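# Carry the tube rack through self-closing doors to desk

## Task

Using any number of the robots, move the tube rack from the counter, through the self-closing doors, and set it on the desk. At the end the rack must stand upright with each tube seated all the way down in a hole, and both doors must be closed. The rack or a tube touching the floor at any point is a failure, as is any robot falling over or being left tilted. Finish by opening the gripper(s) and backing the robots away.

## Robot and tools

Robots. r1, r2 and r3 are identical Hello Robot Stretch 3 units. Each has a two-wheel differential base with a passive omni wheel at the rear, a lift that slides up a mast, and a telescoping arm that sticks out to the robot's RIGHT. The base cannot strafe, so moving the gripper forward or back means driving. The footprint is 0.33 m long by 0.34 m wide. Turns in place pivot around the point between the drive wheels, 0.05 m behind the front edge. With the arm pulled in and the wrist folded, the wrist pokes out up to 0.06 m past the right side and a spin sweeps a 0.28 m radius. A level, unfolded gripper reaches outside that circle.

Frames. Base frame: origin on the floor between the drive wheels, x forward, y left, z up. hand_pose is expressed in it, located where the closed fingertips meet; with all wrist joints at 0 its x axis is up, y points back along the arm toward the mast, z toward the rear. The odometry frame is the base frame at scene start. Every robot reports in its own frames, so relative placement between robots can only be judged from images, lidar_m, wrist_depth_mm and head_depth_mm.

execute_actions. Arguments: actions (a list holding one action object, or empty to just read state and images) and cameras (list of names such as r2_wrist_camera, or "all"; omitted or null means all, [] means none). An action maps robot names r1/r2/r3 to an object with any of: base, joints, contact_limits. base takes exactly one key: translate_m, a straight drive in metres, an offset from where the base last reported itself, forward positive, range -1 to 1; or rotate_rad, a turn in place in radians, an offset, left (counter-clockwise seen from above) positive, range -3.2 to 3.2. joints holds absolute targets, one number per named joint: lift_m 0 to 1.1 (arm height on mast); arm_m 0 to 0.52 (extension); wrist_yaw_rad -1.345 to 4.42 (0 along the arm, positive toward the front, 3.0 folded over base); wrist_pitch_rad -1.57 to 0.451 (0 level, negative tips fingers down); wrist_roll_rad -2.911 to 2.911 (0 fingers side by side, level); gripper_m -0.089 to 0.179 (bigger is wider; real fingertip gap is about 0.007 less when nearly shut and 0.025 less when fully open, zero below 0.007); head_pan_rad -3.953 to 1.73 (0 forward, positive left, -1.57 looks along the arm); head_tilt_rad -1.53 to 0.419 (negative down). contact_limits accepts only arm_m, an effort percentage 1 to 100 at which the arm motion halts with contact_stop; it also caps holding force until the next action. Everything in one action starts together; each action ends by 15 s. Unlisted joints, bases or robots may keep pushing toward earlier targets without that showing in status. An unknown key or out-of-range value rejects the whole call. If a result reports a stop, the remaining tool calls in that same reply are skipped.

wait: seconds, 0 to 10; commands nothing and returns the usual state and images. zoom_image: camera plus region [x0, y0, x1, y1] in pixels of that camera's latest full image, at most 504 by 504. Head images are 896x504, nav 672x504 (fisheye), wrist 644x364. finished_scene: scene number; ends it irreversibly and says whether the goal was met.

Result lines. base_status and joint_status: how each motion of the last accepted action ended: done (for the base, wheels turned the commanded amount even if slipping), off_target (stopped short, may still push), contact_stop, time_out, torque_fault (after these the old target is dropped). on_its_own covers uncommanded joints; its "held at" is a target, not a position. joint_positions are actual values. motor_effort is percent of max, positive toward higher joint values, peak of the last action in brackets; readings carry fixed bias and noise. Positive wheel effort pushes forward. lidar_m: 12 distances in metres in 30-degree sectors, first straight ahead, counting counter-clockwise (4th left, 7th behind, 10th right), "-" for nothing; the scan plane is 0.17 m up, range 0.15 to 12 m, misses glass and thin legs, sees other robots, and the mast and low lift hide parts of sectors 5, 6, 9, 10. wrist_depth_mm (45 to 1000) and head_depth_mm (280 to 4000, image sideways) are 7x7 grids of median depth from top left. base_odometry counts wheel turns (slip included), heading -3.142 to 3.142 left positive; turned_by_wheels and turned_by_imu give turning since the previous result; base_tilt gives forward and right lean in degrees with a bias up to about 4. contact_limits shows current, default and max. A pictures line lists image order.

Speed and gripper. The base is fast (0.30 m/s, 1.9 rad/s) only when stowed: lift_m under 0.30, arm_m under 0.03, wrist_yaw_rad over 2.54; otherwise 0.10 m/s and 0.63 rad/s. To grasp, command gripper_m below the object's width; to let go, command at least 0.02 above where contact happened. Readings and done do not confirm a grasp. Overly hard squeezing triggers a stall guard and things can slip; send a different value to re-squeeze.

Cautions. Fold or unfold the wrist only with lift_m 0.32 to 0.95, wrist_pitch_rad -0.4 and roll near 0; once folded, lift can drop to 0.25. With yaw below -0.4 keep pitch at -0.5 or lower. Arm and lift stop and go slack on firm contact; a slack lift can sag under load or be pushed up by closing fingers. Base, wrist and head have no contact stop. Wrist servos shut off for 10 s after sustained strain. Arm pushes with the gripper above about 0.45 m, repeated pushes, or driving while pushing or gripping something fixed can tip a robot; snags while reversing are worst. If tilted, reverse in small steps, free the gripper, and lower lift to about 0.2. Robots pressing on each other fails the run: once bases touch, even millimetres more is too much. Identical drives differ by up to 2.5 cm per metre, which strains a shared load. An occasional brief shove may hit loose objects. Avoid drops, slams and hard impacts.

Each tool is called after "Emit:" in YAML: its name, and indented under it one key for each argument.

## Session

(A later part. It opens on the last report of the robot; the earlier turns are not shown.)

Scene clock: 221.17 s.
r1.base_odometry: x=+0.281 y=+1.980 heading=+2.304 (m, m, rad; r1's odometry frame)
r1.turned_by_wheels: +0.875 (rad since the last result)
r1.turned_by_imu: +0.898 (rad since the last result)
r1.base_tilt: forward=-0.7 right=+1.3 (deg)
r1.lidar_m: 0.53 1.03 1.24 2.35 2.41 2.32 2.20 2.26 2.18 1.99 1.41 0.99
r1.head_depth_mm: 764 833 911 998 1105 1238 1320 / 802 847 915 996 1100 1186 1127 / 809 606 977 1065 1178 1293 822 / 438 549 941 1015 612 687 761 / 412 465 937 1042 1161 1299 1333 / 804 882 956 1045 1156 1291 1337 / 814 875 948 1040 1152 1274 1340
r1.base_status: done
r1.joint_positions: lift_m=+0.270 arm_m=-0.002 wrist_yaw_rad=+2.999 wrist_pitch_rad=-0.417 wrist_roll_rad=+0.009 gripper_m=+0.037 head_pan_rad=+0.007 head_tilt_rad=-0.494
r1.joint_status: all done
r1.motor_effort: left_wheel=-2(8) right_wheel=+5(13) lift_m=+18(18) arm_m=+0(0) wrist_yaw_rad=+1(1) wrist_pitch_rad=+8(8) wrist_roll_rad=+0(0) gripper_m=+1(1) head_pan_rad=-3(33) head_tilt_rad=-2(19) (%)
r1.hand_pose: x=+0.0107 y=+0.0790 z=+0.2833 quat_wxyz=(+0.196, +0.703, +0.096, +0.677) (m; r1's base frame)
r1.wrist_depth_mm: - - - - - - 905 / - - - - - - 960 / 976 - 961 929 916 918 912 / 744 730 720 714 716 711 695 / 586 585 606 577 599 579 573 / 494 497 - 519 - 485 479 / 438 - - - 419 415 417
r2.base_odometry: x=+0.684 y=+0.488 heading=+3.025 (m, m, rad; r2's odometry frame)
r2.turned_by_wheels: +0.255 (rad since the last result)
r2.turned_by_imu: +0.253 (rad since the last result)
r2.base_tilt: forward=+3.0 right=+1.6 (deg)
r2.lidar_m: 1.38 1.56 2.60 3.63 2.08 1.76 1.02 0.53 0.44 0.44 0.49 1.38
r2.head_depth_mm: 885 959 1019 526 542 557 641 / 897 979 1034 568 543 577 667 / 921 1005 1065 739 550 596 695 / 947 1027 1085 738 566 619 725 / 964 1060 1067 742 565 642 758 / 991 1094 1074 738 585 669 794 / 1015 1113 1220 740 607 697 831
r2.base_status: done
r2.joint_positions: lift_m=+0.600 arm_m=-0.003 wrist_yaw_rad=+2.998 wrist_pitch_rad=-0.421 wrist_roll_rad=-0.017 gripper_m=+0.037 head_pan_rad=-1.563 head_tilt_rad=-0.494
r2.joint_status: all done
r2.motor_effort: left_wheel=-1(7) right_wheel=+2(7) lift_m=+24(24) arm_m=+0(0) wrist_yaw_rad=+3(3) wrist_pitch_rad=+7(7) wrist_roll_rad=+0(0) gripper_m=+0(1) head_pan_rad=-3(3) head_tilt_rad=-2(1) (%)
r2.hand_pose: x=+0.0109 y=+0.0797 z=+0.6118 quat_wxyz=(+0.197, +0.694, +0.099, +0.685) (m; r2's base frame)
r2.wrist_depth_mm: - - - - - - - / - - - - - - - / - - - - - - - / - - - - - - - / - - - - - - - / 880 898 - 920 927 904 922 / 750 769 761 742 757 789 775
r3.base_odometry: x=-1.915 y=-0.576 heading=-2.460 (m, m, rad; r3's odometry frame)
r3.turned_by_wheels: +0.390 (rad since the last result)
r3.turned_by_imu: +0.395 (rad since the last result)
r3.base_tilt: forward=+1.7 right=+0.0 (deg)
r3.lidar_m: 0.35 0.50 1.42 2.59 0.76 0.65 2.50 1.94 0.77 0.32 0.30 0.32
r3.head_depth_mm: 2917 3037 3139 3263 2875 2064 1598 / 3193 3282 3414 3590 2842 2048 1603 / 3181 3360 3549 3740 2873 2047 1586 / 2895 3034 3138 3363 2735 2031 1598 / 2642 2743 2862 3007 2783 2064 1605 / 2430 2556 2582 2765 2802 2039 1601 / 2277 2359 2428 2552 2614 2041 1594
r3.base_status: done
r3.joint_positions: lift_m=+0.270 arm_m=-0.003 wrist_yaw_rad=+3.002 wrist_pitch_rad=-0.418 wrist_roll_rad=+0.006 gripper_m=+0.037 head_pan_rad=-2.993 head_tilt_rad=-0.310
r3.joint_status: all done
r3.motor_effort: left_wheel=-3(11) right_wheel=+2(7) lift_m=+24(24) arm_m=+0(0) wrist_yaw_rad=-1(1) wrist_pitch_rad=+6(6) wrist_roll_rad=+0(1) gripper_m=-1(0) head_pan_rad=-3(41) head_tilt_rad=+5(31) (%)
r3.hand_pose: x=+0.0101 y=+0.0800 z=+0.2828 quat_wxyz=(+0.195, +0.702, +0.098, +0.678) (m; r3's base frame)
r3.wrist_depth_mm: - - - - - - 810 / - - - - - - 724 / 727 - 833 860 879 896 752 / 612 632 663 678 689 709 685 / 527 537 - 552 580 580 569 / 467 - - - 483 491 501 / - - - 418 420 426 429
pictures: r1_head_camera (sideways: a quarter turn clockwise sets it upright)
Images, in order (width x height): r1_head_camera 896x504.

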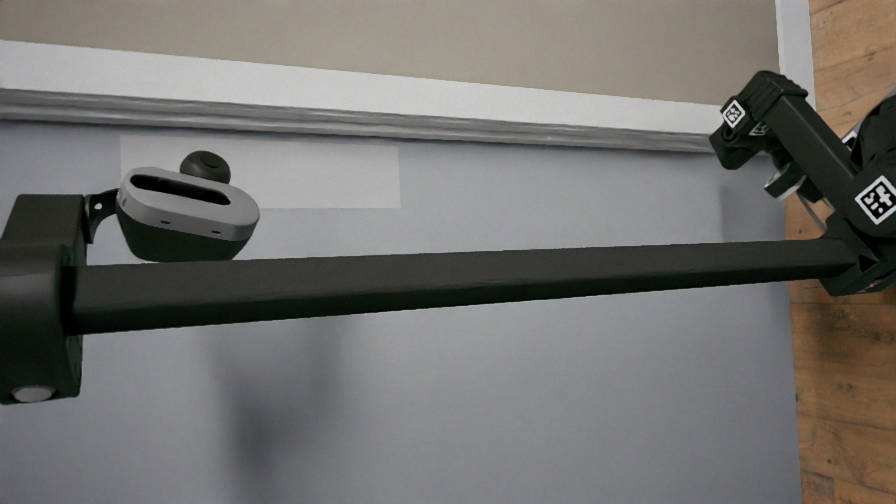

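Emit:
execute_actions:
  actions:
    - {"r1": {"base": {"rotate_rad": 0.13}}, "r2": {"base": {"translate_m": -0.078}, "joints": {"lift_m": 0.8, "wrist_yaw_rad": 0.0, "gripper_m": 0.179}}, "r3": {"base": {"translate_m": 0.21}}}
  cameras: []

Emit:
execute_actions:
  actions:
    - {"r2": {"joints": {"lift_m": 0.925}}, "r3": {"base": {"translate_m": 0.6}}}
  cameras: ["r1_nav_camera", "r2_wrist_camera", "r2_head_camera"]

Scene clock: 237.23 s.
r1.base_odometry: x=+0.281 y=+1.980 heading=+2.434 (m, m, rad; r1's odometry frame)
r1.turned_by_wheels: +0.130 (rad since the last result)
r1.turned_by_imu: +0.134 (rad since the last result)
r1.base_tilt: forward=-0.8 right=+1.3 (deg)
r1.lidar_m: 0.71 1.07 1.44 2.35 2.50 2.25 2.20 2.34 2.18 1.98 1.24 0.95
r1.head_depth_mm: 795 848 909 964 1054 1157 1275 / 810 876 950 1041 1143 1233 1222 / 818 872 961 1055 1162 1089 902 / 703 752 965 1049 1160 912 1028 / 563 626 695 1039 1172 1320 1338 / 821 909 988 1084 1213 1351 1335 / 847 918 998 1104 1215 1373 1347
r1.base_status: done
r1.joint_positions: lift_m=+0.270 arm_m=-0.002 wrist_yaw_rad=+2.999 wrist_pitch_rad=-0.417 wrist_roll_rad=+0.009 gripper_m=+0.037 head_pan_rad=+0.007 head_tilt_rad=-0.494
r1.joint_status: not commanded
r1.motor_effort: left_wheel=-2(9) right_wheel=+3(12) lift_m=+18(18) arm_m=+0(0) wrist_yaw_rad=+1(1) wrist_pitch_rad=+8(8) wrist_roll_rad=+0(0) gripper_m=+0(1) head_pan_rad=-3(4) head_tilt_rad=-2(2) (%)
r1.hand_pose: x=+0.0107 y=+0.0790 z=+0.2833 quat_wxyz=(+0.196, +0.703, +0.096, +0.677) (m; r1's base frame)
r1.wrist_depth_mm: - - - - - - - / - - - - - - - / 978 - 952 943 926 912 900 / 741 725 726 724 721 718 697 / 597 586 612 578 598 573 570 / 498 495 - 520 - 482 483 / 439 - - - 418 418 414
r2.base_odometry: x=+0.761 y=+0.479 heading=+3.024 (m, m, rad; r2's odometry frame)
r2.turned_by_wheels: +0.000 (rad since the last result)
r2.turned_by_imu: -0.002 (rad since the last result)
r2.base_tilt: forward=+3.2 right=+1.7 (deg)
r2.lidar_m: 1.46 1.64 2.73 3.61 1.98 1.68 0.99 0.52 0.43 0.42 0.47 1.46
r2.head_depth_mm: 867 941 1006 738 563 534 623 / 890 964 1027 545 546 553 638 / 907 990 1042 569 544 575 - / 927 1013 1068 679 560 594 698 / 950 1044 1098 739 567 614 739 / 971 1071 1072 741 567 643 762 / 1004 1100 1071 738 585 668 801
r2.base_status: done
r2.joint_positions: lift_m=+0.800 arm_m=-0.003 wrist_yaw_rad=+0.003 wrist_pitch_rad=-0.420 wrist_roll_rad=-0.017 gripper_m=+0.179 head_pan_rad=-1.563 head_tilt_rad=-0.494
r2.joint_status: all done
r2.motor_effort: left_wheel=-2(6) right_wheel=+2(3) lift_m=+24(23) arm_m=+0(0) wrist_yaw_rad=-3(4) wrist_pitch_rad=+7(7) wrist_roll_rad=+0(0) gripper_m=+0(85) head_pan_rad=-4(4) head_tilt_rad=-3(3) (%)
r2.hand_pose: x=-0.0208 y=-0.3661 z=+0.8119 quat_wxyz=(+0.698, +0.150, -0.685, -0.146) (m; r2's base frame)
r2.wrist_depth_mm: 172 178 187 197 203 218 229 / 183 173 165 156 148 140 134 / 234 222 205 195 163 152 145 / 268 249 231 216 205 192 182 / 305 278 262 243 226 208 199 / 360 327 301 275 255 212 219 / 466 397 359 321 292 271 248
r3.base_odometry: x=-2.078 y=-0.708 heading=-2.460 (m, m, rad; r3's odometry frame)
r3.turned_by_wheels: +0.000 (rad since the last result)
r3.turned_by_imu: -0.007 (rad since the last result)
r3.base_tilt: forward=+1.5 right=-0.1 (deg)
r3.lidar_m: 0.16 0.24 0.74 2.46 3.14 0.82 2.71 2.10 0.30 0.20 0.16 0.15
r3.head_depth_mm: 3078 3196 3329 3443 2863 2056 1609 / 3327 3471 3597 3703 2868 2049 1606 / 3351 3561 3791 3968 2893 2061 1598 / 3048 3238 3367 3583 2842 2055 1606 / 2817 2941 2986 3235 2867 2054 1596 / 2589 2689 2742 2959 2850 2058 1602 / 2393 2498 2533 2688 2704 2052 1595
r3.base_status: done
r3.joint_positions: lift_m=+0.270 arm_m=-0.003 wrist_yaw_rad=+2.996 wrist_pitch_rad=-0.418 wrist_roll_rad=+0.006 gripper_m=+0.037 head_pan_rad=-2.994 head_tilt_rad=-0.308
r3.joint_status: not commanded
r3.motor_effort: left_wheel=-2(17) right_wheel=+14(26) lift_m=+25(25) arm_m=+1(1) wrist_yaw_rad=+3(6) wrist_pitch_rad=+6(6) wrist_roll_rad=-1(0) gripper_m=-1(2) head_pan_rad=-4(3) head_tilt_rad=+4(4) (%)
r3.hand_pose: x=+0.0113 y=+0.0800 z=+0.2828 quat_wxyz=(+0.197, +0.702, +0.096, +0.678) (m; r3's base frame)
r3.wrist_depth_mm: - - - - - - 443 / - - - - - 690 388 / 786 - 837 852 890 729 344 / 626 - 662 685 688 648 305 / 525 531 - 554 566 540 277 / 471 - - - 482 456 254 / - - - 414 421 403 235
pictures: none
No camera images: the call's "cameras" was empty. Leave "cameras" out to get every camera's image.

Scene clock: 241.27 s.
r1.base_odometry: x=+0.281 y=+1.980 heading=+2.434 (m, m, rad; r1's odometry frame)
r1.turned_by_wheels: +0.000 (rad since the last result)
r1.turned_by_imu: +0.001 (rad since the last result)
r1.base_tilt: forward=-0.7 right=+1.3 (deg)
r1.lidar_m: 0.94 1.10 1.44 2.35 2.50 2.25 2.20 2.34 2.17 1.98 1.23 0.95
r1.head_depth_mm: 866 923 908 967 1050 1161 1274 / 873 944 1025 1124 1246 1365 1289 / 878 945 1030 1127 1251 1306 1186 / 856 924 1030 1123 1239 1111 1180 / 846 911 1001 1090 1217 1364 1303 / 863 945 1028 1128 1245 1395 1341 / 876 944 1028 1125 1252 1393 1348
r1.base_status: not commanded
r1.joint_positions: lift_m=+0.270 arm_m=-0.002 wrist_yaw_rad=+2.999 wrist_pitch_rad=-0.417 wrist_roll_rad=+0.009 gripper_m=+0.037 head_pan_rad=+0.007 head_tilt_rad=-0.494
r1.joint_status: not commanded
r1.motor_effort: left_wheel=-2(3) right_wheel=+3(2) lift_m=+18(19) arm_m=+0(0) wrist_yaw_rad=+1(1) wrist_pitch_rad=+8(8) wrist_roll_rad=+1(0) gripper_m=+0(0) head_pan_rad=-3(3) head_tilt_rad=-2(3) (%)
r1.hand_pose: x=+0.0107 y=+0.0790 z=+0.2833 quat_wxyz=(+0.196, +0.703, +0.096, +0.677) (m; r1's base frame)
r1.wrist_depth_mm: - - - - - - - / - - - - - - - / 980 - 956 951 926 925 909 / 727 724 730 719 713 701 699 / 595 591 614 578 595 571 568 / 494 495 - 521 - 484 479 / 440 - - - 419 415 414
r2.base_odometry: x=+0.761 y=+0.479 heading=+3.024 (m, m, rad; r2's odometry frame)
r2.turned_by_wheels: +0.000 (rad since the last result)
r2.turned_by_imu: -0.001 (rad since the last result)
r2.base_tilt: forward=+3.1 right=+1.8 (deg)
r2.lidar_m: 1.45 1.65 2.74 3.60 1.98 1.68 0.98 0.52 0.43 0.43 0.48 1.46
r2.head_depth_mm: 867 940 998 735 565 - - / 889 963 1026 545 545 513 - / 905 992 1035 568 547 - - / 927 1014 1071 680 561 598 719 / 953 1043 1106 739 566 628 733 / 974 1071 1068 741 564 642 764 / 999 1100 1071 739 586 671 801
r2.base_status: not commanded
r2.joint_positions: lift_m=+0.925 arm_m=-0.003 wrist_yaw_rad=+0.003 wrist_pitch_rad=-0.420 wrist_roll_rad=-0.017 gripper_m=+0.179 head_pan_rad=-1.563 head_tilt_rad=-0.494
r2.joint_status: all done
r2.motor_effort: left_wheel=-1(1) right_wheel=+3(2) lift_m=+23(23) arm_m=+0(0) wrist_yaw_rad=-3(3) wrist_pitch_rad=+7(7) wrist_roll_rad=+0(0) gripper_m=+0(0) head_pan_rad=-3(3) head_tilt_rad=-1(3) (%)
r2.hand_pose: x=-0.0209 y=-0.3662 z=+0.9369 quat_wxyz=(+0.698, +0.150, -0.685, -0.146) (m; r2's base frame)
r2.wrist_depth_mm: 921 861 812 273 691 690 662 / 523 528 538 232 234 583 598 / 354 362 359 266 262 384 390 / 268 270 271 270 270 283 283 / 268 242 235 226 224 233 226 / 369 329 302 277 225 214 196 / 453 399 354 322 290 272 247
r3.base_odometry: x=-2.544 y=-1.086 heading=-2.460 (m, m, rad; r3's odometry frame)
r3.turned_by_wheels: +0.000 (rad since the last result)
r3.turned_by_imu: -0.532 (rad since the last result)
r3.base_tilt: forward=+1.6 right=+0.1 (deg)
r3.lidar_m: - - 0.15 0.20 2.45 3.32 0.98 2.83 0.31 0.21 0.15 -
r3.head_depth_mm: 2785 2885 2946 3148 2604 1179 1525 / 2856 2941 3112 3290 2885 1349 1405 / 2926 3085 3230 3405 2899 1910 1286 / 3004 3129 3354 3520 2869 2059 1557 / 3070 3264 3423 3644 2880 2078 1614 / 3209 3369 3493 3823 2904 2071 1605 / 3297 3410 3650 3891 2906 2066 1619
r3.base_status: translate_m off_target (by the wheels' count: +0.5998 of +0.6000)
r3.joint_positions: lift_m=+0.270 arm_m=-0.003 wrist_yaw_rad=+3.007 wrist_pitch_rad=-0.416 wrist_roll_rad=+0.008 gripper_m=+0.037 head_pan_rad=-3.000 head_tilt_rad=-0.303
r3.joint_status: not commanded
r3.on_its_own: left_wheel is at rest, and its effort (+44) is outside its rest range (-18 to +18); right_wheel is at rest, and its effort (+19) is outside its rest range (-18 to +18)
r3.motor_effort: left_wheel=+44(100) right_wheel=+19(77) lift_m=+26(35) arm_m=+0(3) wrist_yaw_rad=-5(23) wrist_pitch_rad=+5(8) wrist_roll_rad=-2(2) gripper_m=+0(1) head_pan_rad=+0(3) head_tilt_rad=+1(4) (%)
r3.hand_pose: x=+0.0089 y=+0.0804 z=+0.2831 quat_wxyz=(+0.193, +0.703, +0.099, +0.678) (m; r3's base frame)
r3.wrist_depth_mm: - - - 316 127 79 57 / - - - 333 130 80 58 / 818 - 832 350 132 81 59 / 635 641 652 373 135 83 59 / 533 535 - 518 127 84 60 / 471 - - - 119 85 60 / - - - - 160 86 61
pictures: r1_nav_camera (sideways: a quarter turn counterclockwise sets it upright), r2_head_camera (sideways: a quarter turn clockwise sets it upright), r2_wrist_camera
Images, in order (width x height): r1_nav_camera 672x504, r2_head_camera 896x504, r2_wrist_camera 644x364.

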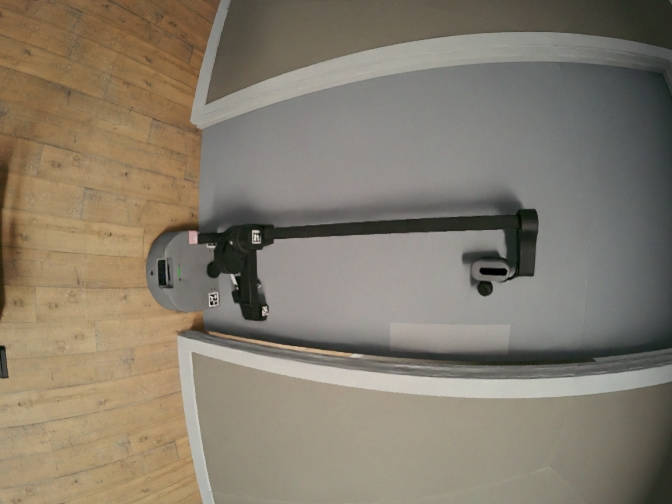

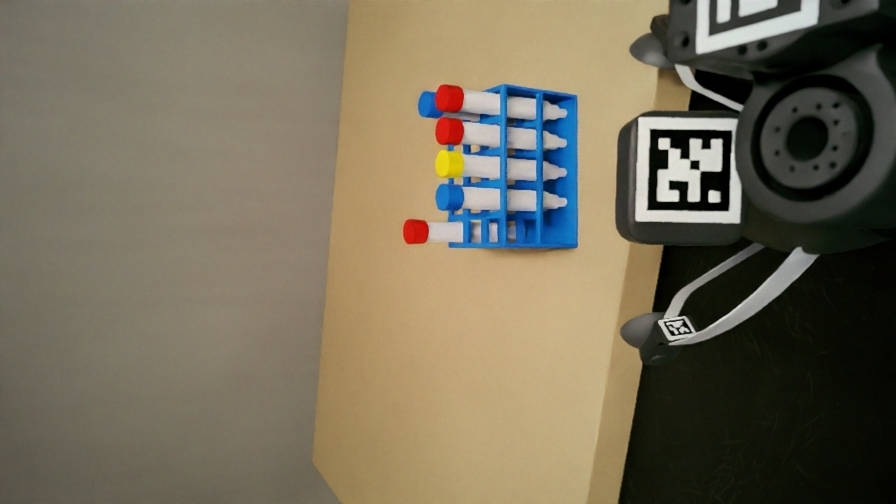

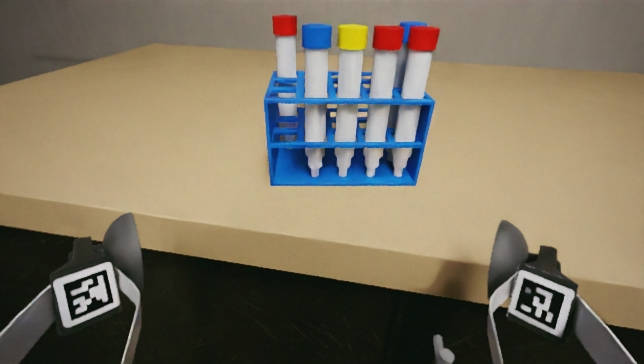

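Emit:
execute_actions:
  actions:
    - {"r2": {"base": {"translate_m": 0.03}, "joints": {"lift_m": 1.0, "gripper_m": 0.0, "wrist_pitch_rad": -0.5}}, "r3": {"base": {"translate_m": -0.005}, "joints": {"lift_m": 0.33}}}
  cameras: []

Emit:
execute_actions:
  actions:
    - {"r2": {"joints": {"lift_m": 1.08}}, "r3": {"base": {"translate_m": 0.25}}}
  cameras: []

Emit:
execute_actions:
  actions:
    - {"r2": {"joints": {"arm_m": 0.17}}, "r3": {"base": {"translate_m": 0.4}}}
  cameras: ["r1_nav_camera", "r2_wrist_camera", "r2_head_camera"]

Scene clock: 283.17 s.
r1.base_odometry: x=+0.281 y=+1.980 heading=+2.434 (m, m, rad; r1's odometry frame)
r1.turned_by_wheels: +0.000 (rad since the last result)
r1.turned_by_imu: +0.002 (rad since the last result)
r1.base_tilt: forward=-0.7 right=+1.3 (deg)
r1.lidar_m: 0.93 1.10 1.44 2.35 2.50 2.25 2.21 2.35 2.18 1.98 1.24 0.96
r1.head_depth_mm: 858 914 913 963 1051 1162 1270 / 870 937 1021 1117 1235 1361 1291 / 866 939 1020 1116 1219 1348 1173 / 854 921 1020 1120 1222 1246 1165 / 843 910 992 1091 1183 1368 1300 / 863 942 1022 1121 1241 1398 1334 / 869 939 1027 1125 1245 1382 1340
r1.base_status: not commanded
r1.joint_positions: lift_m=+0.270 arm_m=-0.002 wrist_yaw_rad=+2.999 wrist_pitch_rad=-0.417 wrist_roll_rad=+0.009 gripper_m=+0.037 head_pan_rad=+0.007 head_tilt_rad=-0.494
r1.joint_status: not commanded
r1.motor_effort: left_wheel=-2(2) right_wheel=+3(4) lift_m=+19(18) arm_m=+0(0) wrist_yaw_rad=+1(1) wrist_pitch_rad=+8(8) wrist_roll_rad=+0(0) gripper_m=+0(1) head_pan_rad=-3(2) head_tilt_rad=-2(2) (%)
r1.hand_pose: x=+0.0107 y=+0.0790 z=+0.2833 quat_wxyz=(+0.196, +0.703, +0.096, +0.677) (m; r1's base frame)
r1.wrist_depth_mm: - - - - - - - / - - - - - - - / 969 - 948 945 919 924 906 / 740 724 725 721 710 713 701 / 590 591 601 584 600 571 567 / 493 493 - 522 - 480 479 / 440 - - - 420 415 414
r2.base_odometry: x=+0.731 y=+0.482 heading=+3.024 (m, m, rad; r2's odometry frame)
r2.turned_by_wheels: +0.000 (rad since the last result)
r2.turned_by_imu: -0.001 (rad since the last result)
r2.base_tilt: forward=+3.2 right=+1.7 (deg)
r2.lidar_m: 1.42 1.62 2.67 3.62 2.03 1.71 1.00 0.52 0.43 0.43 0.48 1.43
r2.head_depth_mm: 873 947 1006 738 - - - / 892 970 1032 558 - - - / 915 995 1050 652 - - - / 934 1022 1083 738 565 601 715 / 959 1046 1098 741 564 628 741 / 979 1077 1065 741 566 652 777 / 1010 1106 1172 738 586 679 815
r2.base_status: done
r2.joint_positions: lift_m=+1.000 arm_m=-0.003 wrist_yaw_rad=+0.003 wrist_pitch_rad=-0.512 wrist_roll_rad=-0.017 gripper_m=+0.000 head_pan_rad=-1.563 head_tilt_rad=-0.494
r2.joint_status: all done
r2.motor_effort: left_wheel=-1(3) right_wheel=+2(6) lift_m=+23(25) arm_m=+0(0) wrist_yaw_rad=-3(3) wrist_pitch_rad=+4(7) wrist_roll_rad=+0(0) gripper_m=-2(83) head_pan_rad=-3(3) head_tilt_rad=-1(2) (%)
r2.hand_pose: x=-0.0210 y=-0.3537 z=+0.9920 quat_wxyz=(+0.690, +0.182, -0.678, -0.177) (m; r2's base frame)
r2.wrist_depth_mm: 969 917 818 803 726 699 670 / - 569 596 596 613 626 621 / 423 427 438 301 271 454 463 / 340 337 344 319 312 356 362 / 319 298 289 307 291 295 294 / 451 403 362 - 264 257 252 / - 507 447 397 352 323 292
r3.base_odometry: x=-2.540 y=-1.083 heading=-2.460 (m, m, rad; r3's odometry frame)
r3.turned_by_wheels: -0.001 (rad since the last result)
r3.turned_by_imu: -0.008 (rad since the last result)
r3.base_tilt: forward=+1.6 right=+0.0 (deg)
r3.lidar_m: - - 0.15 0.20 2.44 3.32 0.98 2.83 0.31 0.21 0.15 -
r3.head_depth_mm: 2766 2875 2989 3109 2606 1230 1469 / 2841 2976 3107 3305 2900 1345 1414 / 2928 3057 3196 3408 2913 2053 1284 / 2997 3145 3302 3491 2890 2066 1561 / 3094 3223 3429 3613 2930 2083 1614 / 3181 3328 3507 3727 2883 2073 1607 / 3255 3424 3631 3823 2890 2067 1603
r3.base_status: translate_m off_target (by the wheels' count: -0.0052 of -0.0050)
r3.joint_positions: lift_m=+0.330 arm_m=-0.003 wrist_yaw_rad=+3.006 wrist_pitch_rad=-0.416 wrist_roll_rad=+0.008 gripper_m=+0.037 head_pan_rad=-3.000 head_tilt_rad=-0.303
r3.joint_status: all done
r3.on_its_own: right_wheel is at rest, and its effort (+27) is outside its rest range (-18 to +18)
r3.motor_effort: left_wheel=+11(32) right_wheel=+27(28) lift_m=+34(34) arm_m=+0(0) wrist_yaw_rad=-5(5) wrist_pitch_rad=+6(6) wrist_roll_rad=-2(2) gripper_m=+0(1) head_pan_rad=+2(1) head_tilt_rad=+1(2) (%)
r3.hand_pose: x=+0.0090 y=+0.0804 z=+0.3427 quat_wxyz=(+0.193, +0.703, +0.098, +0.678) (m; r3's base frame)
r3.wrist_depth_mm: - - - 315 127 79 58 / - - - 332 130 80 58 / 932 - 891 353 133 82 59 / 728 748 776 373 136 83 59 / 626 615 - 557 128 84 60 / 523 528 - 540 119 85 60 / 469 - - 279 160 86 61
pictures: none
No camera images: the call's "cameras" was empty. Leave "cameras" out to get every camera's image.

Scene clock: 286.67 s.
r1.base_odometry: x=+0.281 y=+1.980 heading=+2.434 (m, m, rad; r1's odometry frame)
r1.turned_by_wheels: +0.000 (rad since the last result)
r1.turned_by_imu: +0.001 (rad since the last result)
r1.base_tilt: forward=-0.8 right=+1.3 (deg)
r1.lidar_m: 1.08 1.21 1.44 2.35 2.49 2.25 2.20 2.34 2.17 1.98 1.24 0.95
r1.head_depth_mm: 2731 2872 909 967 1048 1159 1270 / 1093 1183 1318 2558 1970 1579 1302 / 1056 1150 1248 1360 1440 1433 1317 / 1015 1074 1208 1318 1200 1400 1306 / 972 1057 1152 1237 1380 1508 1329 / 978 1057 1143 1240 1357 1509 1338 / 959 1028 1111 1197 1312 1450 1342
r1.base_status: not commanded
r1.joint_positions: lift_m=+0.270 arm_m=-0.002 wrist_yaw_rad=+2.999 wrist_pitch_rad=-0.417 wrist_roll_rad=+0.009 gripper_m=+0.037 head_pan_rad=+0.007 head_tilt_rad=-0.494
r1.joint_status: not commanded
r1.motor_effort: left_wheel=-2(2) right_wheel=+4(4) lift_m=+19(18) arm_m=+0(0) wrist_yaw_rad=+1(1) wrist_pitch_rad=+8(8) wrist_roll_rad=+0(0) gripper_m=+0(0) head_pan_rad=-3(3) head_tilt_rad=-3(3) (%)
r1.hand_pose: x=+0.0107 y=+0.0790 z=+0.2833 quat_wxyz=(+0.196, +0.703, +0.096, +0.677) (m; r1's base frame)
r1.wrist_depth_mm: - - - - - - - / - - - - - - - / 977 - 936 947 940 917 902 / 729 726 724 720 713 713 703 / 597 590 612 586 595 574 566 / 496 494 - 518 - 479 480 / 439 - - - 417 417 415
r2.base_odometry: x=+0.731 y=+0.482 heading=+3.024 (m, m, rad; r2's odometry frame)
r2.turned_by_wheels: +0.000 (rad since the last result)
r2.turned_by_imu: -0.001 (rad since the last result)
r2.base_tilt: forward=+3.4 right=+1.7 (deg)
r2.lidar_m: 1.43 1.61 2.67 3.64 2.03 1.71 1.00 0.52 0.43 0.43 0.48 1.43
r2.head_depth_mm: 861 - - - - - - / 887 - - - - - - / 910 - - - - - 701 / 936 1024 1080 741 548 610 709 / 954 1045 1104 740 564 627 742 / 986 1077 1069 740 566 653 776 / 1004 1107 1180 737 585 680 812
r2.base_status: not commanded
r2.joint_positions: lift_m=+1.080 arm_m=-0.003 wrist_yaw_rad=+0.003 wrist_pitch_rad=-0.513 wrist_roll_rad=-0.017 gripper_m=+0.000 head_pan_rad=-1.563 head_tilt_rad=-0.494
r2.joint_status: all done
r2.motor_effort: left_wheel=-2(2) right_wheel=+3(3) lift_m=+25(21) arm_m=+0(0) wrist_yaw_rad=-3(3) wrist_pitch_rad=+4(4) wrist_roll_rad=+0(0) gripper_m=-3(2) head_pan_rad=-2(4) head_tilt_rad=-2(1) (%)
r2.hand_pose: x=-0.0210 y=-0.3535 z=+1.0718 quat_wxyz=(+0.690, +0.182, -0.678, -0.177) (m; r2's base frame)
r2.wrist_depth_mm: 969 898 832 795 746 701 679 / - 977 810 835 825 775 726 / - 591 593 589 621 629 623 / 457 471 473 383 322 483 490 / 386 387 382 336 364 407 403 / 448 356 345 - 340 346 342 / - 517 445 400 317 308 304
r3.base_odometry: x=-2.734 y=-1.241 heading=-2.460 (m, m, rad; r3's odometry frame)
r3.turned_by_wheels: +0.001 (rad since the last result)
r3.turned_by_imu: +0.269 (rad since the last result)
r3.base_tilt: forward=+1.6 right=+0.1 (deg)
r3.lidar_m: - - 0.15 0.20 2.75 1.17 1.17 0.37 0.36 0.21 0.15 -
r3.head_depth_mm: 3025 3166 3266 3440 2922 1346 1366 / 3167 3307 3477 3674 2873 2061 1603 / 3381 3500 3729 3809 2894 2057 1606 / 3575 3770 3897 - 2889 2076 1600 / 3722 3891 - - 2902 2067 1606 / 3334 3513 3584 3750 2903 2080 1612 / 3000 3093 3063 3326 2910 2060 1563
r3.base_status: translate_m off_target (by the wheels' count: +0.2497 of +0.2500)
r3.joint_positions: lift_m=+0.330 arm_m=-0.003 wrist_yaw_rad=+3.003 wrist_pitch_rad=-0.417 wrist_roll_rad=+0.008 gripper_m=+0.037 head_pan_rad=-3.000 head_tilt_rad=-0.303
r3.joint_status: not commanded
r3.on_its_own: left_wheel is at rest, and its effort (+58) is outside its rest range (-18 to +18)
r3.motor_effort: left_wheel=+58(72) right_wheel=+15(33) lift_m=+26(34) arm_m=-1(1) wrist_yaw_rad=-2(5) wrist_pitch_rad=+6(6) wrist_roll_rad=-1(1) gripper_m=+1(2) head_pan_rad=-1(1) head_tilt_rad=+2(1) (%)
r3.hand_pose: x=+0.0098 y=+0.0802 z=+0.3430 quat_wxyz=(+0.195, +0.703, +0.097, +0.677) (m; r3's base frame)
r3.wrist_depth_mm: - - - 304 124 78 57 / - - - 318 127 79 57 / 916 - 923 340 130 80 58 / 727 737 763 362 133 82 59 / 613 619 - 531 130 82 59 / 528 525 - 537 118 84 60 / 472 - - 269 158 85 60
pictures: none
No camera images: the call's "cameras" was empty. Leave "cameras" out to get every camera's image.

Scene clock: 291.67 s.
r1.base_odometry: x=+0.281 y=+1.980 heading=+2.434 (m, m, rad; r1's odometry frame)
r1.turned_by_wheels: +0.000 (rad since the last result)
r1.turned_by_imu: +0.001 (rad since the last result)
r1.base_tilt: forward=-0.7 right=+1.3 (deg)
r1.lidar_m: 1.32 1.21 1.44 2.35 2.51 2.24 2.21 2.34 2.17 1.99 1.23 0.96
r1.head_depth_mm: 2700 2887 908 965 1052 1157 1272 / 2736 2962 3233 3081 2134 1574 1293 / 2830 3018 3318 2911 2064 1642 1324 / 1367 1479 1602 1689 1727 1590 1330 / 1247 1278 1430 1532 1638 1600 1327 / 1155 1251 1337 1423 1545 1608 1339 / 1087 1162 1238 1316 1413 1510 1334
r1.base_status: not commanded
r1.joint_positions: lift_m=+0.270 arm_m=-0.002 wrist_yaw_rad=+2.999 wrist_pitch_rad=-0.417 wrist_roll_rad=+0.009 gripper_m=+0.037 head_pan_rad=+0.007 head_tilt_rad=-0.494
r1.joint_status: not commanded
r1.motor_effort: left_wheel=-2(3) right_wheel=+3(4) lift_m=+18(18) arm_m=+0(0) wrist_yaw_rad=+0(1) wrist_pitch_rad=+8(8) wrist_roll_rad=+0(0) gripper_m=+0(1) head_pan_rad=-4(3) head_tilt_rad=-2(3) (%)
r1.hand_pose: x=+0.0107 y=+0.0790 z=+0.2833 quat_wxyz=(+0.196, +0.703, +0.096, +0.677) (m; r1's base frame)
r1.wrist_depth_mm: - - - - - - - / - - - - - - - / 969 - 946 916 926 917 912 / 727 735 720 721 709 713 700 / 586 588 604 581 595 572 568 / 491 494 - 523 - 482 482 / 441 - - - 419 414 413
r2.base_odometry: x=+0.731 y=+0.482 heading=+3.024 (m, m, rad; r2's odometry frame)
r2.turned_by_wheels: +0.000 (rad since the last result)
r2.turned_by_imu: -0.001 (rad since the last result)
r2.base_tilt: forward=+3.2 right=+1.6 (deg)
r2.lidar_m: 1.43 1.62 2.67 3.63 2.03 1.71 1.00 0.52 0.43 0.43 0.48 1.43
r2.head_depth_mm: - - 915 707 546 542 624 / 877 - - 541 542 568 654 / 893 - - 524 546 583 680 / 935 1023 1085 740 565 605 708 / 956 1049 1105 739 565 628 742 / 980 1076 1071 742 565 654 773 / 1007 1117 1183 744 586 677 811
r2.base_status: not commanded
r2.joint_positions: lift_m=+1.080 arm_m=+0.170 wrist_yaw_rad=+0.002 wrist_pitch_rad=-0.513 wrist_roll_rad=-0.017 gripper_m=+0.000 head_pan_rad=-1.563 head_tilt_rad=-0.494
r2.joint_status: all done
r2.motor_effort: left_wheel=-2(2) right_wheel=+3(2) lift_m=+23(23) arm_m=+5(4) wrist_yaw_rad=-2(3) wrist_pitch_rad=+4(4) wrist_roll_rad=+0(0) gripper_m=-2(2) head_pan_rad=-2(4) head_tilt_rad=-3(2) (%)
r2.hand_pose: x=-0.0211 y=-0.5260 z=+1.0718 quat_wxyz=(+0.690, +0.182, -0.678, -0.177) (m; r2's base frame)
r2.wrist_depth_mm: 760 718 672 639 596 565 534 / 866 785 742 695 671 626 581 / 978 575 592 602 621 647 633 / 461 464 480 475 478 486 493 / 382 382 389 422 397 398 411 / 329 332 335 - 342 341 344 / 290 286 292 229 225 192 298
r3.base_odometry: x=-3.044 y=-1.493 heading=-2.458 (m, m, rad; r3's odometry frame)
r3.turned_by_wheels: +0.001 (rad since the last result)
r3.turned_by_imu: +0.452 (rad since the last result)
r3.base_tilt: forward=+1.3 right=+0.0 (deg)
r3.lidar_m: - - 0.15 0.20 3.69 1.44 0.63 0.79 1.03 0.21 0.15 -
r3.head_depth_mm: 3586 3868 - - 2885 2081 1607 / 546 579 612 666 720 1848 1519 / 526 552 581 616 650 691 741 / 596 625 657 694 736 779 832 / 695 737 782 832 891 958 1036 / 832 893 960 1033 1100 1171 1240 / 895 932 971 1014 1063 1124 1173
r3.base_status: translate_m off_target (by the wheels' count: +0.3997 of +0.4000)
r3.joint_positions: lift_m=+0.330 arm_m=-0.003 wrist_yaw_rad=+3.004 wrist_pitch_rad=-0.417 wrist_roll_rad=+0.008 gripper_m=+0.037 head_pan_rad=-3.000 head_tilt_rad=-0.303
r3.joint_status: not commanded
r3.on_its_own: left_wheel is at rest, and its effort (+71) is outside its rest range (-18 to +18)
r3.motor_effort: left_wheel=+71(84) right_wheel=+8(31) lift_m=+27(27) arm_m=+0(1) wrist_yaw_rad=-3(3) wrist_pitch_rad=+6(6) wrist_roll_rad=-2(2) gripper_m=+1(2) head_pan_rad=-1(0) head_tilt_rad=+1(2) (%)
r3.hand_pose: x=+0.0095 y=+0.0802 z=+0.3429 quat_wxyz=(+0.194, +0.703, +0.098, +0.677) (m; r3's base frame)
r3.wrist_depth_mm: - - - 306 125 79 57 / - - - 318 128 80 58 / 943 - 946 340 130 81 58 / 714 719 775 362 133 82 59 / 615 617 - 533 131 83 59 / 521 528 - 525 118 84 60 / 463 - - 272 158 85 60
pictures: r1_nav_camera (sideways: a quarter turn counterclockwise sets it upright), r2_head_camera (sideways: a quarter turn clockwise sets it upright), r2_wrist_camera
Images, in order (width x height): r1_nav_camera 672x504, r2_head_camera 896x504, r2_wrist_camera 644x364.

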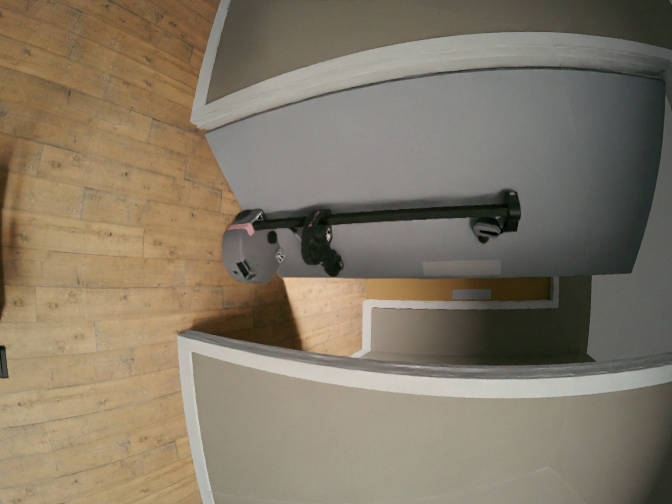

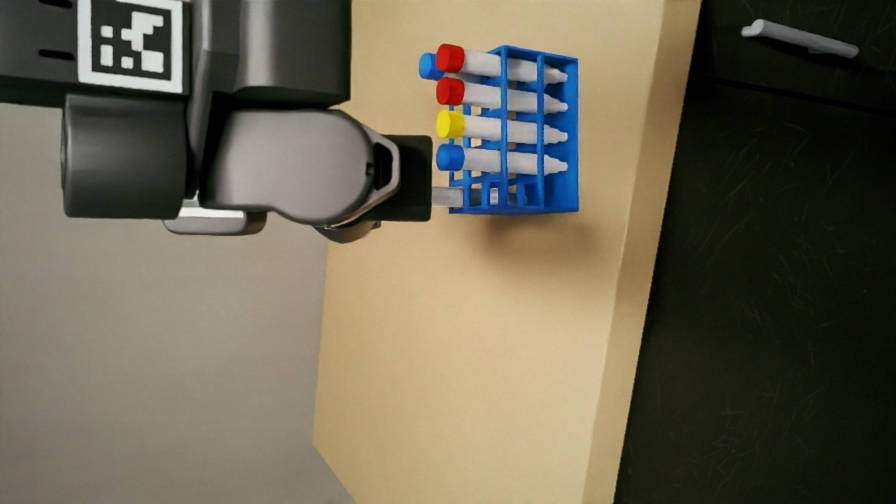

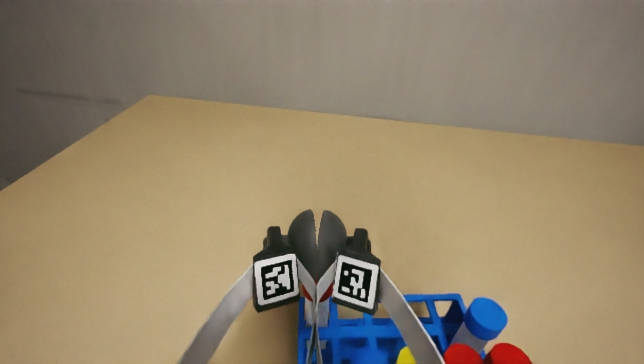

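Emit:
execute_actions:
  actions:
    - {"r1": {"base": {"translate_m": 0.5}}, "r2": {"joints": {"lift_m": 1.05}}, "r3": {"base": {"translate_m": 0.4}}}
  cameras: ["r2_wrist_camera", "r2_head_camera"]

Scene clock: 315.70 s.
r1.base_odometry: x=-0.099 y=+2.305 heading=+2.434 (m, m, rad; r1's odometry frame)
r1.turned_by_wheels: +0.000 (rad since the last result)
r1.turned_by_imu: +0.005 (rad since the last result)
r1.base_tilt: forward=-0.7 right=+1.3 (deg)
r1.lidar_m: 1.41 0.90 0.86 2.31 2.45 2.75 2.71 2.87 2.46 1.31 0.58 0.51
r1.head_depth_mm: 2322 2522 2699 2822 2130 1621 1313 / 2349 2528 2767 2899 2143 1620 1318 / 2431 2618 2840 2989 2140 1641 1324 / 2433 2654 2855 2978 2168 1637 1331 / 2454 2671 2900 3000 1904 1447 1328 / 1279 1337 1393 1455 1155 1355 1328 / 1084 1060 1157 1139 1203 1317 1308
r1.base_status: done
r1.joint_positions: lift_m=+0.270 arm_m=-0.002 wrist_yaw_rad=+2.999 wrist_pitch_rad=-0.417 wrist_roll_rad=+0.009 gripper_m=+0.037 head_pan_rad=+0.007 head_tilt_rad=-0.495
r1.joint_status: not commanded
r1.motor_effort: left_wheel=-2(7) right_wheel=+4(13) lift_m=+19(18) arm_m=+0(0) wrist_yaw_rad=+1(0) wrist_pitch_rad=+8(8) wrist_roll_rad=+0(0) gripper_m=+1(0) head_pan_rad=-3(3) head_tilt_rad=-2(3) (%)
r1.hand_pose: x=+0.0107 y=+0.0790 z=+0.2833 quat_wxyz=(+0.196, +0.703, +0.096, +0.677) (m; r1's base frame)
r1.wrist_depth_mm: - - - - - 742 692 / - - - - - 789 745 / 977 - 949 945 923 837 803 / 736 728 723 720 709 704 693 / 593 593 610 586 601 577 576 / 497 497 - 518 - 483 476 / 435 - - - 416 416 411
r2.base_odometry: x=+0.731 y=+0.482 heading=+3.024 (m, m, rad; r2's odometry frame)
r2.turned_by_wheels: +0.000 (rad since the last result)
r2.turned_by_imu: -0.001 (rad since the last result)
r2.base_tilt: forward=+3.3 right=+1.7 (deg)
r2.lidar_m: 1.43 1.61 2.67 3.64 2.03 1.71 1.00 0.52 0.43 0.43 0.48 1.43
r2.head_depth_mm: 859 - - 674 546 541 623 / 883 - - 523 542 567 652 / 912 - - 526 546 582 681 / 933 1020 1078 738 565 606 710 / 959 1046 1100 738 565 629 741 / 984 1076 1076 742 565 652 775 / 1004 1114 1175 741 585 680 816
r2.base_status: not commanded
r2.joint_positions: lift_m=+1.050 arm_m=+0.170 wrist_yaw_rad=+0.002 wrist_pitch_rad=-0.489 wrist_roll_rad=-0.017 gripper_m=+0.000 head_pan_rad=-1.563 head_tilt_rad=-0.494
r2.joint_status: all done
r2.motor_effort: left_wheel=-1(2) right_wheel=+2(2) lift_m=+13(22) arm_m=+5(5) wrist_yaw_rad=-2(2) wrist_pitch_rad=-4(5) wrist_roll_rad=+0(0) gripper_m=-2(2) head_pan_rad=-3(4) head_tilt_rad=-3(2) (%)
r2.hand_pose: x=-0.0211 y=-0.5295 z=+1.0475 quat_wxyz=(+0.692, +0.173, -0.680, -0.169) (m; r2's base frame)
r2.wrist_depth_mm: 777 706 664 632 589 563 542 / 849 781 735 709 643 614 589 / 962 552 561 583 588 602 618 / 428 435 440 453 454 459 472 / 351 365 368 399 367 375 378 / 304 307 312 - 307 314 321 / 264 267 268 205 196 150 277
r3.base_odometry: x=-3.354 y=-1.745 heading=-2.457 (m, m, rad; r3's odometry frame)
r3.turned_by_wheels: +0.001 (rad since the last result)
r3.turned_by_imu: +0.508 (rad since the last result)
r3.base_tilt: forward=+1.4 right=+0.0 (deg)
r3.lidar_m: - - 0.15 0.20 1.18 0.94 1.07 1.29 1.47 0.22 0.15 -
r3.head_depth_mm: 1160 1221 1276 1332 1397 1411 1430 / 1148 1208 1268 1343 1425 1512 1559 / 1143 1194 1256 1329 1395 1492 1562 / 1127 1184 1249 1315 1386 1477 1547 / 1119 1169 1231 1298 1377 1459 1532 / 1108 1158 1219 1287 1362 1433 1498 / 1101 1152 1210 1272 1345 1428 1496
r3.base_status: translate_m off_target (by the wheels' count: +0.3998 of +0.4000)
r3.joint_positions: lift_m=+0.330 arm_m=-0.003 wrist_yaw_rad=+3.005 wrist_pitch_rad=-0.417 wrist_roll_rad=+0.008 gripper_m=+0.037 head_pan_rad=-3.000 head_tilt_rad=-0.303
r3.joint_status: not commanded
r3.on_its_own: left_wheel is at rest, and its effort (+65) is outside its rest range (-18 to +18)
r3.motor_effort: left_wheel=+65(87) right_wheel=+0(30) lift_m=+27(27) arm_m=+0(1) wrist_yaw_rad=-3(4) wrist_pitch_rad=+6(6) wrist_roll_rad=-1(2) gripper_m=+0(1) head_pan_rad=+1(0) head_tilt_rad=+2(1) (%)
r3.hand_pose: x=+0.0094 y=+0.0802 z=+0.3429 quat_wxyz=(+0.194, +0.703, +0.098, +0.678) (m; r3's base frame)
r3.wrist_depth_mm: - - - 302 125 79 57 / - - - 319 129 80 58 / 928 - 978 338 131 81 59 / 730 717 779 361 134 82 59 / 605 617 - 526 127 84 60 / 529 535 - 529 119 85 61 / 467 - - 275 160 86 61
pictures: r2_head_camera (sideways: a quarter turn clockwise sets it upright), r2_wrist_camera
Images, in order (width x height): r2_head_camera 896x504, r2_wrist_camera 644x364.

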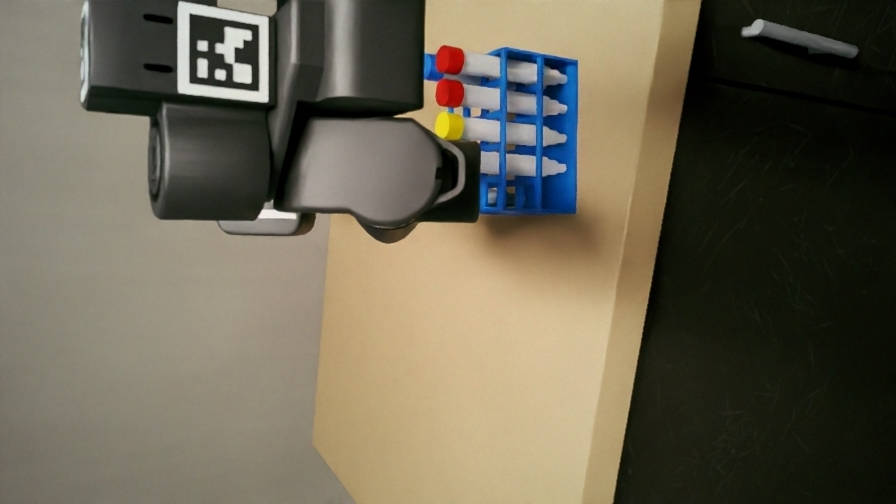

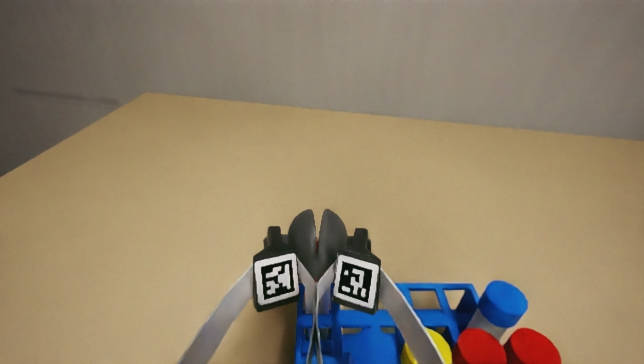

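Emit:
execute_actions:
  actions:
    - {"r2": {"joints": {"lift_m": 1.03}}, "r3": {"base": {"translate_m": 0.36}}}
  cameras: ["r2_wrist_camera", "r2_head_camera", "r1_nav_camera", "r1_head_camera"]

Scene clock: 325.00 s.
r1.base_odometry: x=-0.099 y=+2.305 heading=+2.434 (m, m, rad; r1's odometry frame)
r1.turned_by_wheels: +0.000 (rad since the last result)
r1.turned_by_imu: +0.002 (rad since the last result)
r1.base_tilt: forward=-0.7 right=+1.3 (deg)
r1.lidar_m: 2.79 0.92 0.86 2.31 2.46 2.76 2.70 2.87 2.47 1.31 0.58 0.51
r1.head_depth_mm: 2298 2497 2705 2852 2119 1619 1309 / 2369 2500 2770 2887 2141 1634 1317 / 2428 2624 2824 2998 2121 1640 1328 / 2428 2622 2854 3033 2153 1645 1326 / 2466 2673 2890 3065 2169 1663 1337 / 2412 2635 2868 3004 2067 1506 1346 / 2441 2644 2823 1754 1238 1411 1341
r1.base_status: not commanded
r1.joint_positions: lift_m=+0.270 arm_m=-0.002 wrist_yaw_rad=+2.999 wrist_pitch_rad=-0.417 wrist_roll_rad=+0.009 gripper_m=+0.037 head_pan_rad=+0.007 head_tilt_rad=-0.495
r1.joint_status: not commanded
r1.motor_effort: left_wheel=-2(2) right_wheel=+4(4) lift_m=+18(19) arm_m=+0(0) wrist_yaw_rad=+0(1) wrist_pitch_rad=+8(8) wrist_roll_rad=+0(0) gripper_m=+1(1) head_pan_rad=-3(3) head_tilt_rad=-2(2) (%)
r1.hand_pose: x=+0.0107 y=+0.0790 z=+0.2833 quat_wxyz=(+0.196, +0.703, +0.096, +0.677) (m; r1's base frame)
r1.wrist_depth_mm: - - - - - 745 722 / - - - - - 789 788 / 966 - 939 928 938 852 856 / 734 733 717 717 712 710 703 / 585 595 609 580 603 573 574 / 490 492 - 517 - 481 481 / 440 - - - 418 417 413
r2.base_odometry: x=+0.731 y=+0.482 heading=+3.024 (m, m, rad; r2's odometry frame)
r2.turned_by_wheels: +0.000 (rad since the last result)
r2.turned_by_imu: -0.001 (rad since the last result)
r2.base_tilt: forward=+3.2 right=+1.6 (deg)
r2.lidar_m: 1.43 1.62 2.67 3.62 2.03 1.71 1.00 0.52 0.43 0.43 0.48 1.43
r2.head_depth_mm: 870 - - 677 564 541 623 / 889 - - 532 546 567 651 / 912 971 - - 553 581 678 / 936 1022 1074 738 565 606 709 / 955 1046 1101 740 566 626 741 / 985 1070 1067 741 567 654 777 / 1004 1109 1175 742 585 680 815
r2.base_status: not commanded
r2.joint_positions: lift_m=+1.039 arm_m=+0.170 wrist_yaw_rad=+0.002 wrist_pitch_rad=-0.442 wrist_roll_rad=-0.017 gripper_m=+0.000 head_pan_rad=-1.563 head_tilt_rad=-0.494
r2.joint_status: lift_m contact_stop (moved -0.011 of -0.020)
r2.on_its_own: lift_m is slack since a contact_stop, until your next command for it (your +1.030 is given up)
r2.motor_effort: left_wheel=-2(1) right_wheel=+2(3) lift_m=+19(21) arm_m=+5(5) wrist_yaw_rad=-2(2) wrist_pitch_rad=-20(24) wrist_roll_rad=+0(0) gripper_m=-2(2) head_pan_rad=-3(2) head_tilt_rad=-1(1) (%)
r2.hand_pose: x=-0.0211 y=-0.5359 z=+1.0469 quat_wxyz=(+0.696, +0.157, -0.684, -0.153) (m; r2's base frame)
r2.wrist_depth_mm: 763 710 649 636 591 564 537 / 846 801 730 664 636 610 568 / 928 601 614 628 652 654 624 / 465 451 457 470 480 485 487 / 367 370 379 402 379 379 385 / 306 308 315 - 320 321 324 / 268 268 271 207 147 144 278
r3.base_odometry: x=-3.632 y=-1.973 heading=-2.457 (m, m, rad; r3's odometry frame)
r3.turned_by_wheels: +0.000 (rad since the last result)
r3.turned_by_imu: +0.365 (rad since the last result)
r3.base_tilt: forward=+1.6 right=+0.0 (deg)
r3.lidar_m: - - 0.15 0.20 3.78 1.13 1.50 1.59 1.76 0.21 0.15 -
r3.head_depth_mm: 1262 1320 1383 1454 1521 1612 1594 / 1286 1353 1420 1490 1579 1669 1606 / 1330 1391 1460 1538 1620 1734 1604 / 1363 1434 1506 1593 1676 1780 1611 / 1400 1467 1553 1640 1733 1844 1607 / 1439 1507 1602 1692 1787 1892 1597 / 1470 1555 1651 1753 1849 1950 1609
r3.base_status: translate_m off_target (by the wheels' count: +0.3597 of +0.3600)
r3.joint_positions: lift_m=+0.330 arm_m=-0.003 wrist_yaw_rad=+3.006 wrist_pitch_rad=-0.416 wrist_roll_rad=+0.008 gripper_m=+0.037 head_pan_rad=-2.999 head_tilt_rad=-0.303
r3.joint_status: not commanded
r3.on_its_own: left_wheel is at rest, and its effort (+54) is outside its rest range (-18 to +18); right_wheel is at rest, and its effort (+22) is outside its rest range (-18 to +18)
r3.motor_effort: left_wheel=+54(100) right_wheel=+22(55) lift_m=+26(33) arm_m=-1(2) wrist_yaw_rad=-5(7) wrist_pitch_rad=+5(6) wrist_roll_rad=-2(2) gripper_m=+0(1) head_pan_rad=+0(0) head_tilt_rad=+2(2) (%)
r3.hand_pose: x=+0.0091 y=+0.0803 z=+0.3431 quat_wxyz=(+0.193, +0.703, +0.098, +0.678) (m; r3's base frame)
r3.wrist_depth_mm: - - - 314 126 79 57 / - - - 329 129 80 58 / 896 - 950 345 132 81 59 / 734 719 760 369 135 82 59 / 605 615 - 544 127 83 60 / 524 521 - 528 119 85 60 / 465 - - 275 161 86 61
pictures: r1_head_camera (sideways: a quarter turn clockwise sets it upright), r1_nav_camera (sideways: a quarter turn counterclockwise sets it upright), r2_head_camera (sideways: a quarter turn clockwise sets it upright), r2_wrist_camera
Images, in order (width x height): r1_head_camera 896x504, r1_nav_camera 672x504, r2_head_camera 896x504, r2_wrist_camera 644x364.

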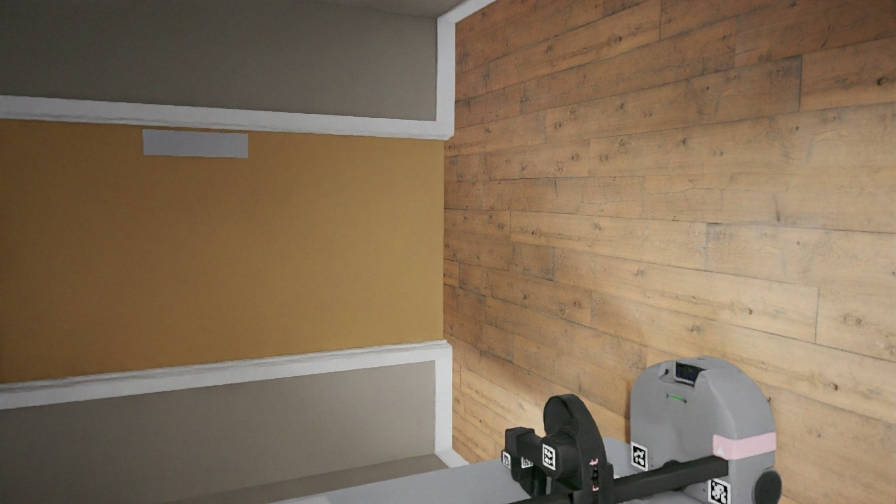

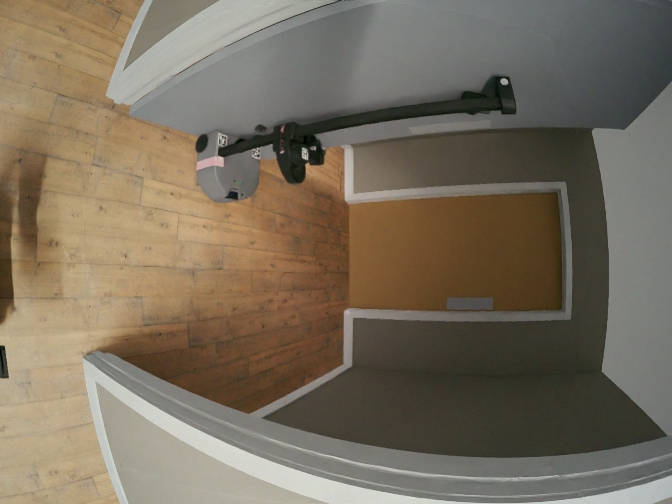

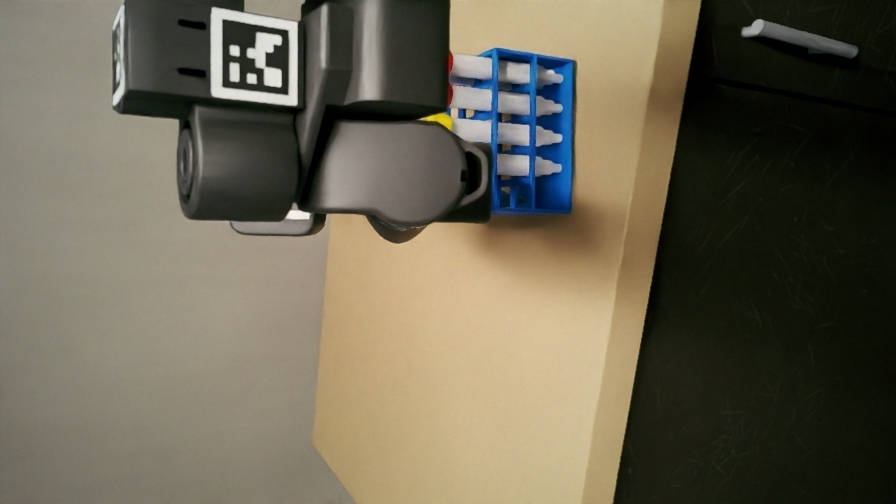

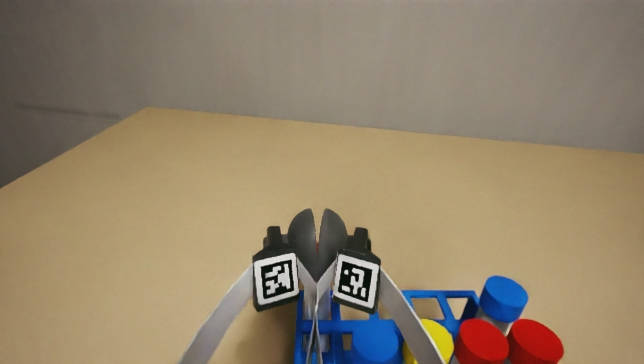

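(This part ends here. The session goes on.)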